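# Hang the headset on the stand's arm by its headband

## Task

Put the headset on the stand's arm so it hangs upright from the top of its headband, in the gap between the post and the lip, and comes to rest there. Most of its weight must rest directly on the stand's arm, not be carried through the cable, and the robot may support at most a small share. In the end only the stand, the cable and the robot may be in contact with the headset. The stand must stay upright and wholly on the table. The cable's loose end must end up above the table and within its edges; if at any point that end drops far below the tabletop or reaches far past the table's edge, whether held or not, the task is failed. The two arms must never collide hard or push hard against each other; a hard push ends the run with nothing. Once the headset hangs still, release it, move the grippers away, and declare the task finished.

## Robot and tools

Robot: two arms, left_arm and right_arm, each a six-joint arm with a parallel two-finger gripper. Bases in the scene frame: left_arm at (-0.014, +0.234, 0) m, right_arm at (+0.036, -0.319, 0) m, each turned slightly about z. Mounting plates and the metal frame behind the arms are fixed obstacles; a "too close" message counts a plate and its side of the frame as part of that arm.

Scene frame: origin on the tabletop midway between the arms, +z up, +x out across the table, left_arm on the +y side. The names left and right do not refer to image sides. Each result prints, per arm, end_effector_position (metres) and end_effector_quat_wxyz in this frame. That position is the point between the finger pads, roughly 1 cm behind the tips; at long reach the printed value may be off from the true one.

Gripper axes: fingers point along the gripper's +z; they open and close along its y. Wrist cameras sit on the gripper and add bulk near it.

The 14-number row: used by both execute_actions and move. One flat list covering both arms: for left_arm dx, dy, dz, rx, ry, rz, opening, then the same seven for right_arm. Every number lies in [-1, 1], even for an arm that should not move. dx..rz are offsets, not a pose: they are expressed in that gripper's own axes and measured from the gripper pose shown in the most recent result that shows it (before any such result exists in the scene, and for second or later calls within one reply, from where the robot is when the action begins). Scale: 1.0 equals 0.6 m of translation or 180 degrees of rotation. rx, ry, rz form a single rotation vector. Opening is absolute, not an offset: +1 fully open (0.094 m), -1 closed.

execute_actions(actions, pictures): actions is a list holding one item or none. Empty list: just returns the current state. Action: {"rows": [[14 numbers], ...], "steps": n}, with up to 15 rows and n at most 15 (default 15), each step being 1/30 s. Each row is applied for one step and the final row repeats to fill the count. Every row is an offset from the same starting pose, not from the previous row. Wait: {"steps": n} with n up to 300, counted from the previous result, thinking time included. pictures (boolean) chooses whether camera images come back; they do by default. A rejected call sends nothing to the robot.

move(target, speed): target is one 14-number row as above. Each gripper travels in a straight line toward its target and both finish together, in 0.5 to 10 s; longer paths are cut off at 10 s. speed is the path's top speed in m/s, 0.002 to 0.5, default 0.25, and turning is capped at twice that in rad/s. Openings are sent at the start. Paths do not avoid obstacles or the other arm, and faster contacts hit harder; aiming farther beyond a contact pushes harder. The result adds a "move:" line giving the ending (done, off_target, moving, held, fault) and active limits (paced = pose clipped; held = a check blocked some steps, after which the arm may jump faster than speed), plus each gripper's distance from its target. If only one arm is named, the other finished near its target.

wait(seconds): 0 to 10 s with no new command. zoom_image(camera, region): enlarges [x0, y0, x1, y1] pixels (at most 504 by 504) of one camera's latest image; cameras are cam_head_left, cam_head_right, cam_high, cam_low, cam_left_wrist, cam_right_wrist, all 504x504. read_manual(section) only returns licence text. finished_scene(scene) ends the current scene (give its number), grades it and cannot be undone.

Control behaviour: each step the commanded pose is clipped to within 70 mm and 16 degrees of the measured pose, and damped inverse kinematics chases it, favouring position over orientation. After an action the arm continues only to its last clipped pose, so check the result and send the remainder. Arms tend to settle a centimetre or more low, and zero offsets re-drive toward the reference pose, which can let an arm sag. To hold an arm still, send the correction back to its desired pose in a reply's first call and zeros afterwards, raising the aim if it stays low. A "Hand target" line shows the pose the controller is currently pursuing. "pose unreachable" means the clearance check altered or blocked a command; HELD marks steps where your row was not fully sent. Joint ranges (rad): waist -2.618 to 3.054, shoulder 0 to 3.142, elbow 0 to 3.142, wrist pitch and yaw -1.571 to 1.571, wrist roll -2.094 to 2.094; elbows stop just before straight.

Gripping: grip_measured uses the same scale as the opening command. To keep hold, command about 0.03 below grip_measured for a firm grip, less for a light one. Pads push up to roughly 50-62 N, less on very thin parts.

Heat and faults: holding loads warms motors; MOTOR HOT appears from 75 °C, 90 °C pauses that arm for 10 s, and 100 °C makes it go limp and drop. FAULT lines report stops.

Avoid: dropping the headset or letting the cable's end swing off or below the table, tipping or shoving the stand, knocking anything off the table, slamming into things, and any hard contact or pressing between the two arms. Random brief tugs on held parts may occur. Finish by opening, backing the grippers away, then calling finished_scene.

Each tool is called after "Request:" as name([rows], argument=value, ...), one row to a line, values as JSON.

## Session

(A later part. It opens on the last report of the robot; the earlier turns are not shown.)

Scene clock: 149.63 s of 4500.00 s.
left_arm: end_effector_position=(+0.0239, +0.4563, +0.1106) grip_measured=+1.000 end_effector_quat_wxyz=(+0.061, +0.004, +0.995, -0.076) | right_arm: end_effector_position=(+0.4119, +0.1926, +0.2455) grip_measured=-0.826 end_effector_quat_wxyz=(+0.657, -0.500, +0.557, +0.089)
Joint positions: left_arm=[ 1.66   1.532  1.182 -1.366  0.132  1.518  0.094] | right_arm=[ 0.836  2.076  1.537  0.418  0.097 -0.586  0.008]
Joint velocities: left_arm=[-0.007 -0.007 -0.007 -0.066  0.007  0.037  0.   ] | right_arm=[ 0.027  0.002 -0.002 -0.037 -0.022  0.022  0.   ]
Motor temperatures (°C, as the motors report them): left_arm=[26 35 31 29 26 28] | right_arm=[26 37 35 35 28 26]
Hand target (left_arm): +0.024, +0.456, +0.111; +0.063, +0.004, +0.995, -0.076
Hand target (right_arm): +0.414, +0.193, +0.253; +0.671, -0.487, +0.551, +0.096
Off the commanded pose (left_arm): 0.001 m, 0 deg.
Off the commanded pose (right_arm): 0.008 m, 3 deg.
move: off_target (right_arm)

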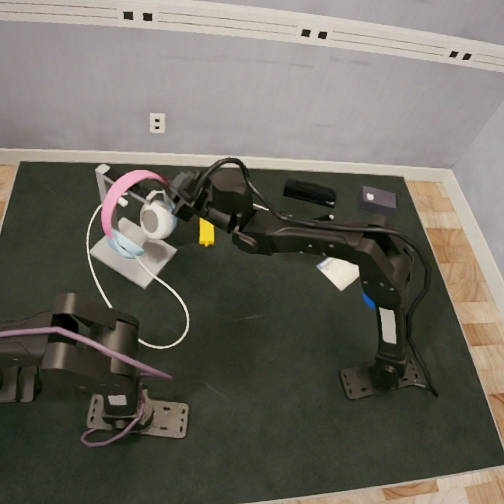

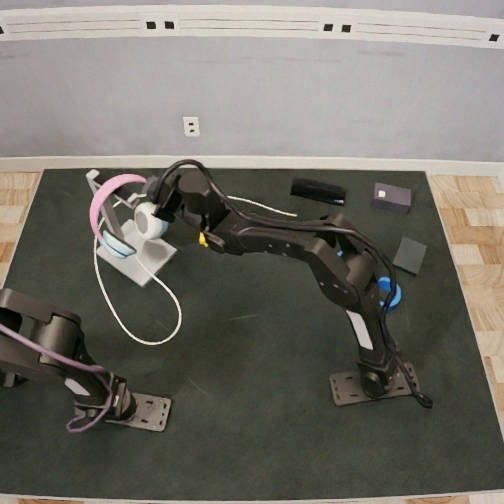

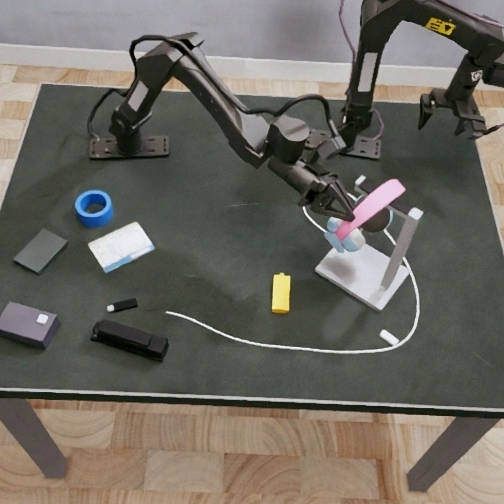

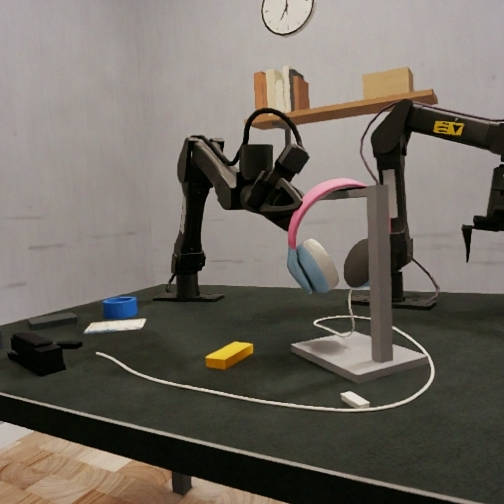

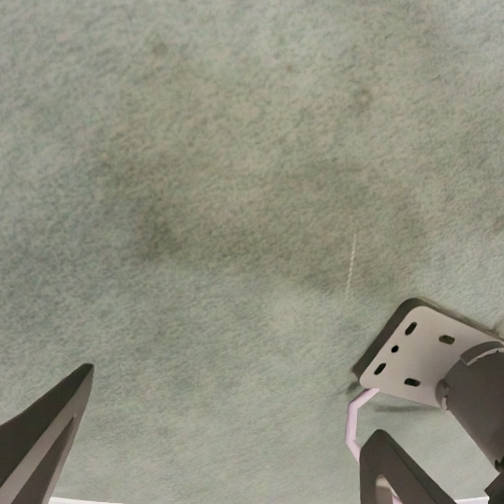

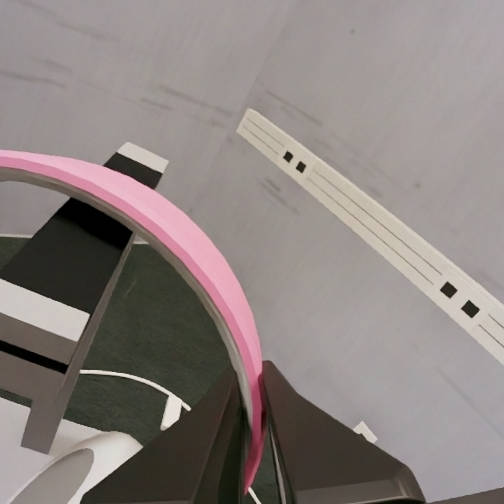

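Request:
move(target=[0,0,0,0,0,0,1,-0.01,0,0,0,0,0,-0.2], speed=0.03)

Request:
move(target=[0,0,0,0,0,0,1,-0.02,-0.01,-0.4,0,0,0,-0.2], speed=0.15)

Request:
wait(seconds=2)

Scene clock: 156.50 s of 4500.00 s.
left_arm: end_effector_position=(+0.0234, +0.4563, +0.1106) grip_measured=+1.000 end_effector_quat_wxyz=(+0.060, +0.004, +0.995, -0.076) | right_arm: end_effector_position=(+0.4121, +0.1924, +0.2458) grip_measured=-0.202 end_effector_quat_wxyz=(+0.658, -0.499, +0.557, +0.088)
Joint positions: left_arm=[ 1.66   1.532  1.182 -1.366  0.129  1.518  0.094] | right_arm=[ 0.836  2.076  1.537  0.419  0.099 -0.586  0.037]
Joint velocities: left_arm=[-0.002 -0.017  0.002 -0.081 -0.081  0.037  0.   ] | right_arm=[ 0.002  0.007 -0.037  0.022  0.007 -0.007  0.   ]
Motor temperatures (°C, as the motors report them): left_arm=[26 35 31 29 26 28] | right_arm=[26 39 35 36 28 26]
Hand target (left_arm): +0.024, +0.456, +0.111; +0.061, +0.004, +0.995, -0.076
Hand target (right_arm): +0.410, +0.195, +0.251; +0.658, -0.500, +0.557, +0.089
Off the commanded pose (left_arm): 0.000 m, 0 deg.
Off the commanded pose (right_arm): 0.006 m, 0 deg.
After step 90, 3.17 s passed at rest.
move: done

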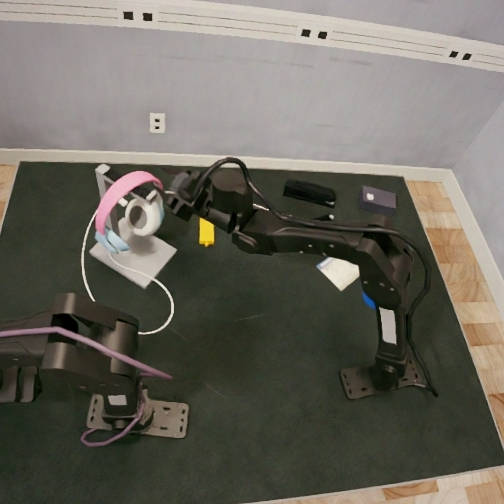

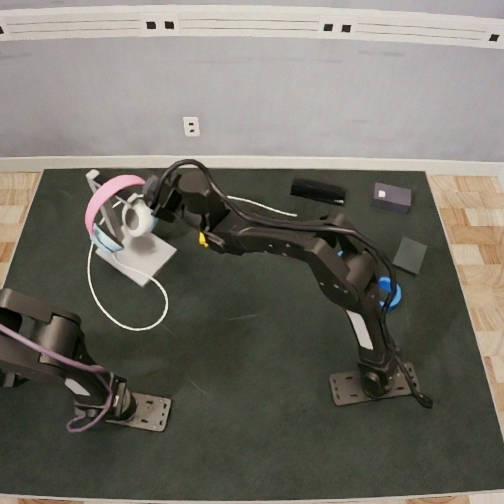

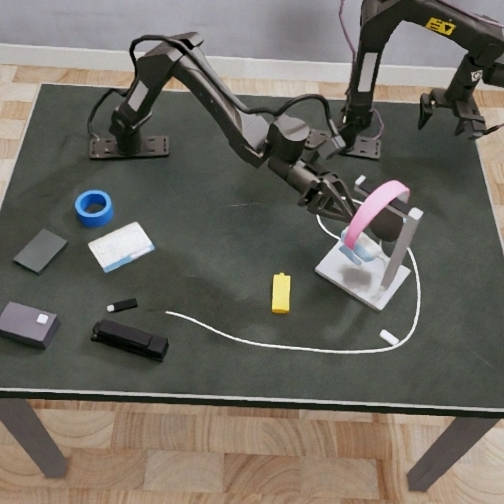

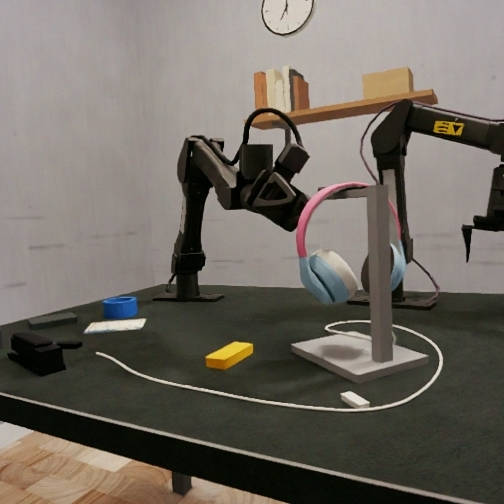

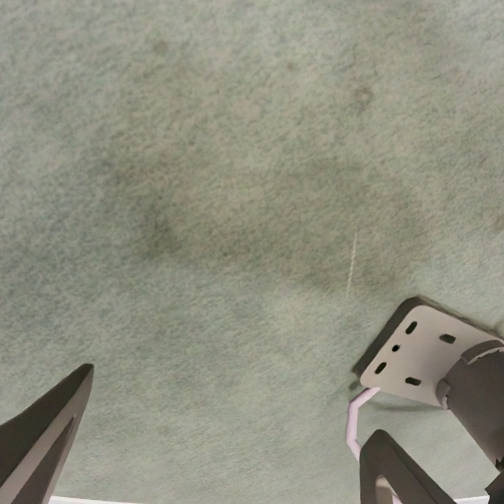

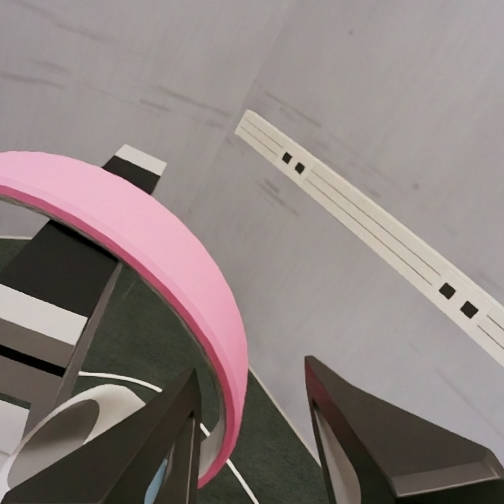

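Scene clock: 158.70 s of 4500.00 s.
left_arm: end_effector_position=(+0.0229, +0.4564, +0.1105) grip_measured=+1.000 end_effector_quat_wxyz=(+0.058, +0.004, +0.995, -0.076) | right_arm: end_effector_position=(+0.2634, +0.0151, +0.2891) grip_measured=-0.202 end_effector_quat_wxyz=(+0.665, -0.497, +0.551, +0.085)
Joint positions: left_arm=[ 1.66   1.532  1.182 -1.366  0.126  1.518  0.094] | right_arm=[ 0.931  1.144  0.726  0.315  0.198 -0.586  0.037]
Joint velocities: left_arm=[-0.002  0.012 -0.002  0.022 -0.037 -0.022  0.   ] | right_arm=[-0.007 -0.017  0.002 -0.081 -0.051 -0.007 -0.   ]
Motor temperatures (°C, as the motors report them): left_arm=[26 35 31 29 26 28] | right_arm=[26 39 34 36 28 26]
Hand target (left_arm): +0.023, +0.456, +0.111; +0.060, +0.004, +0.995, -0.076
Hand target (right_arm): +0.258, +0.012, +0.284; +0.658, -0.500, +0.556, +0.087
Off the commanded pose (left_arm): 0.001 m, 0 deg.
Off the commanded pose (right_arm): 0.007 m, 1 deg.
move: done

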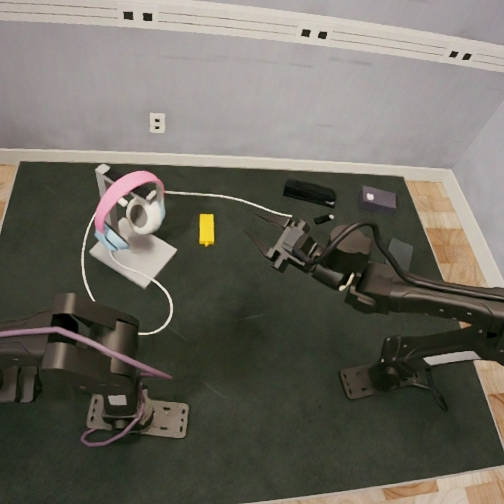

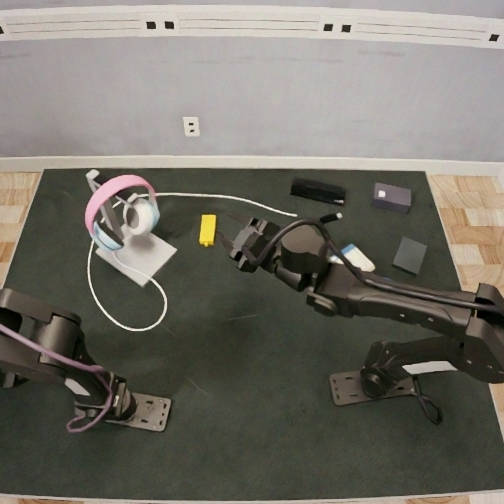

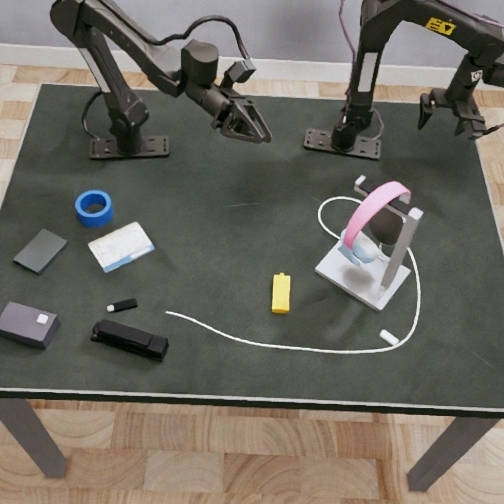

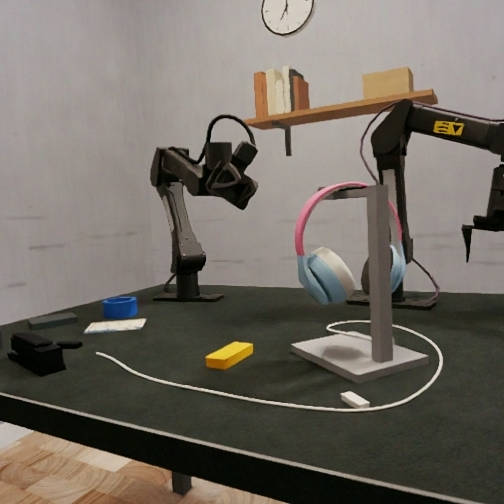

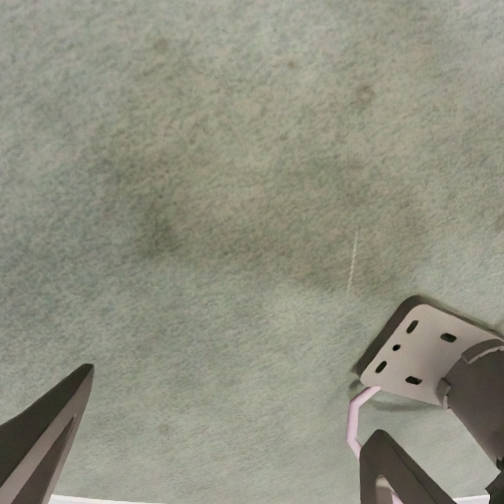

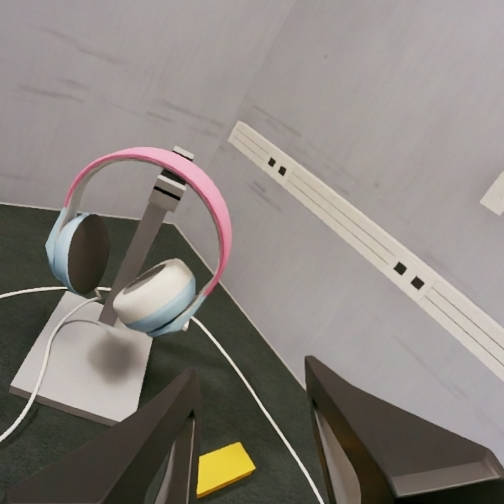

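Scene clock: 160.70 s of 4500.00 s.
left_arm: end_effector_position=(+0.0229, +0.4564, +0.1105) grip_measured=+1.000 end_effector_quat_wxyz=(+0.058, +0.004, +0.995, -0.076) | right_arm: end_effector_position=(+0.2634, +0.0150, +0.2887) grip_measured=-0.202 end_effector_quat_wxyz=(+0.665, -0.497, +0.552, +0.084)
Joint positions: left_arm=[ 1.66   1.532  1.182 -1.366  0.126  1.518  0.094] | right_arm=[ 0.931  1.144  0.726  0.313  0.199 -0.586  0.037]
Joint velocities: left_arm=[ 0.012 -0.017 -0.007 -0.051 -0.022  0.022  0.   ] | right_arm=[-0.017 -0.007 -0.017  0.007 -0.007 -0.007  0.001]
Motor temperatures (°C, as the motors report them): left_arm=[26 35 31 29 26 28] | right_arm=[26 39 34 35 28 26]
Hand target (left_arm): +0.023, +0.456, +0.111; +0.060, +0.004, +0.995, -0.076
Hand target (right_arm): +0.258, +0.012, +0.284; +0.658, -0.500, +0.556, +0.087
Off the commanded pose (left_arm): 0.001 m, 0 deg.
Off the commanded pose (right_arm): 0.007 m, 1 deg.
Steps of this call (steps 1 to 60: nothing new was sent). Readings (end_effector_position):
1: left_arm (+0.0229, +0.4564, +0.1105) | right_arm (+0.2634, +0.0151, +0.2890)
2: left_arm (+0.0229, +0.4564, +0.1105) | right_arm (+0.2634, +0.0151, +0.2890)
4: left_arm (+0.0229, +0.4564, +0.1105) | right_arm (+0.2634, +0.0151, +0.2889)
8: left_arm (+0.0229, +0.4564, +0.1105) | right_arm (+0.2634, +0.0150, +0.2888)
60: the state above

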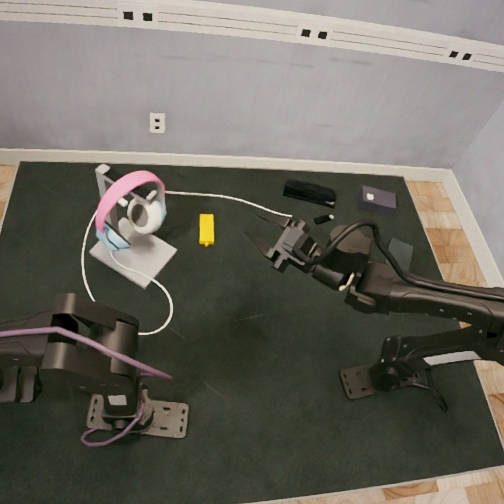

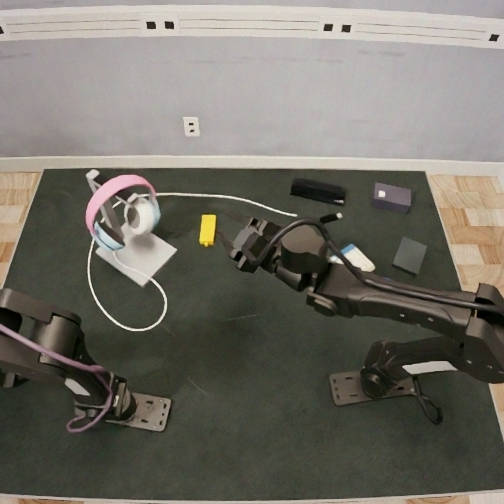

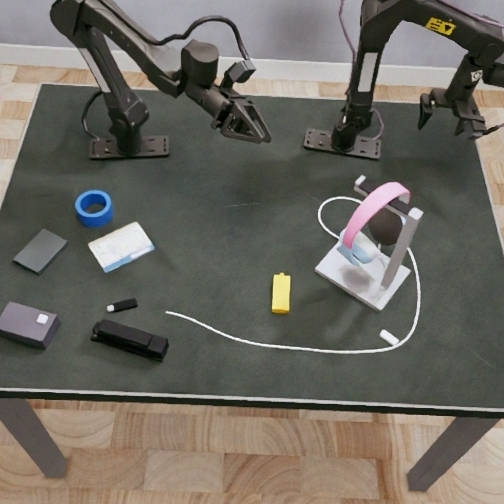

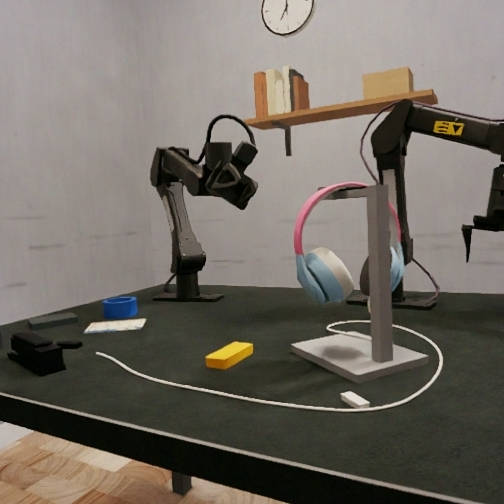

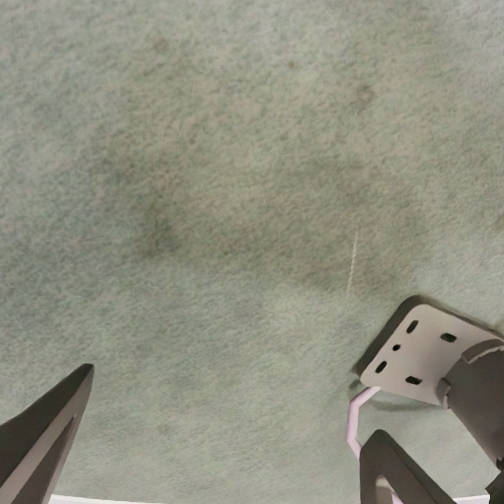

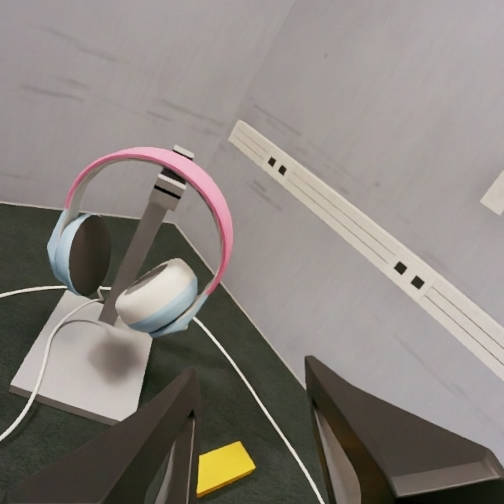

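Slightly tilted, a tiny swing remains; accept.

Request:
wait(seconds=3)

Request:
finished_scene(scene=1)

Scene clock: 168.77 s of 4500.00 s.
left_arm: end_effector_position=(+0.0229, +0.4564, +0.1105) grip_measured=+1.000 end_effector_quat_wxyz=(+0.058, +0.004, +0.995, -0.076) | right_arm: end_effector_position=(+0.2634, +0.0150, +0.2887) grip_measured=-0.202 end_effector_quat_wxyz=(+0.665, -0.497, +0.552, +0.084)
Joint positions: left_arm=[ 1.66   1.532  1.182 -1.366  0.126  1.518  0.094] | right_arm=[ 0.931  1.144  0.726  0.313  0.199 -0.586  0.037]
Joint velocities: left_arm=[ 0.017 -0.007  0.012 -0.037 -0.037 -0.007  0.   ] | right_arm=[-0.002  0.007  0.007 -0.037  0.022 -0.022  0.   ]
Motor temperatures (°C, as the motors report them): left_arm=[26 35 31 29 26 28] | right_arm=[26 37 33 35 28 26]
Hand target (left_arm): +0.023, +0.456, +0.111; +0.060, +0.004, +0.995, -0.076
Hand target (right_arm): +0.258, +0.012, +0.284; +0.658, -0.500, +0.556, +0.087
Off the commanded pose (left_arm): 0.001 m, 0 deg.
Off the commanded pose (right_arm): 0.007 m, 1 deg.
Steps of this call (steps 1 to 90: nothing new was sent; then 5.07 s passed at rest). Readings (end_effector_position):
1: left_arm (+0.0229, +0.4564, +0.1105) | right_arm (+0.2634, +0.0150, +0.2887)
2: left_arm (+0.0229, +0.4564, +0.1105) | right_arm (+0.2634, +0.0150, +0.2887)
4: left_arm (+0.0229, +0.4564, +0.1105) | right_arm (+0.2634, +0.0150, +0.2887)
8: left_arm (+0.0229, +0.4564, +0.1105) | right_arm (+0.2634, +0.0150, +0.2887)
90: the state above

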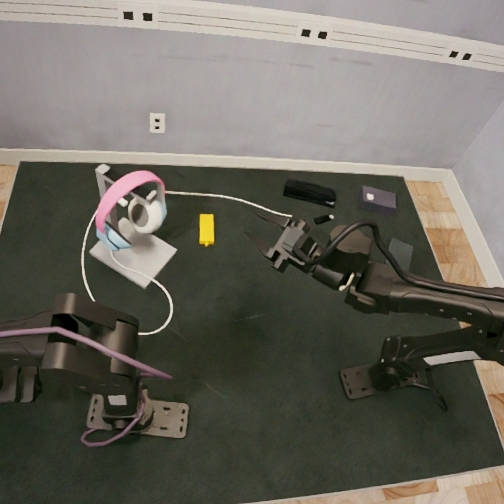

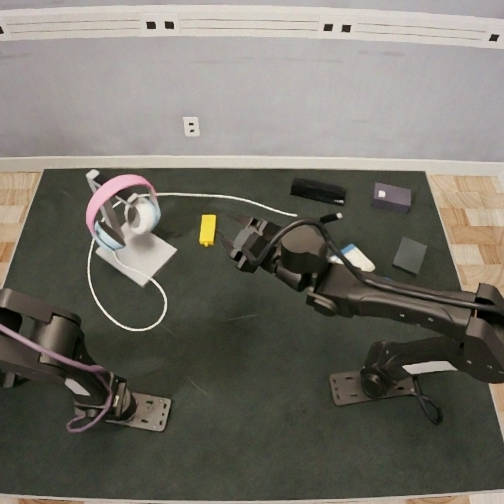

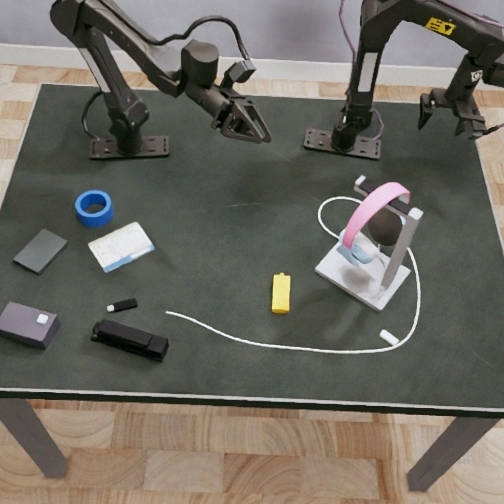

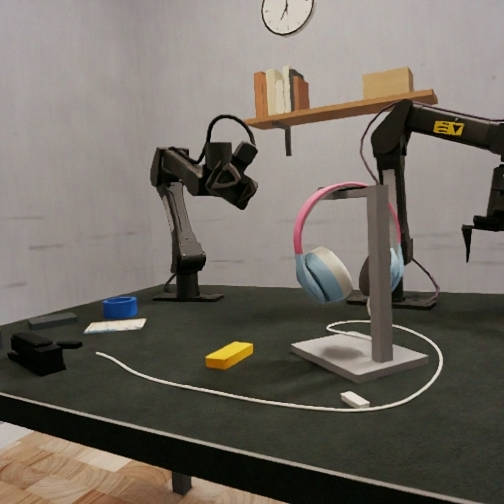

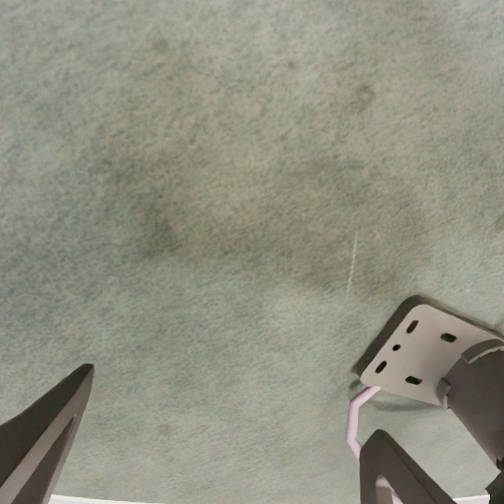

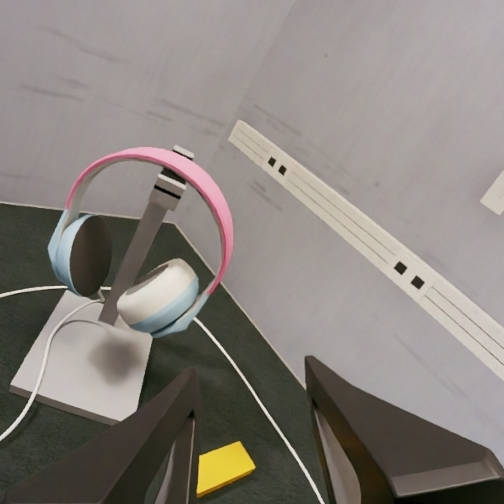

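The scene is finished: the task was done.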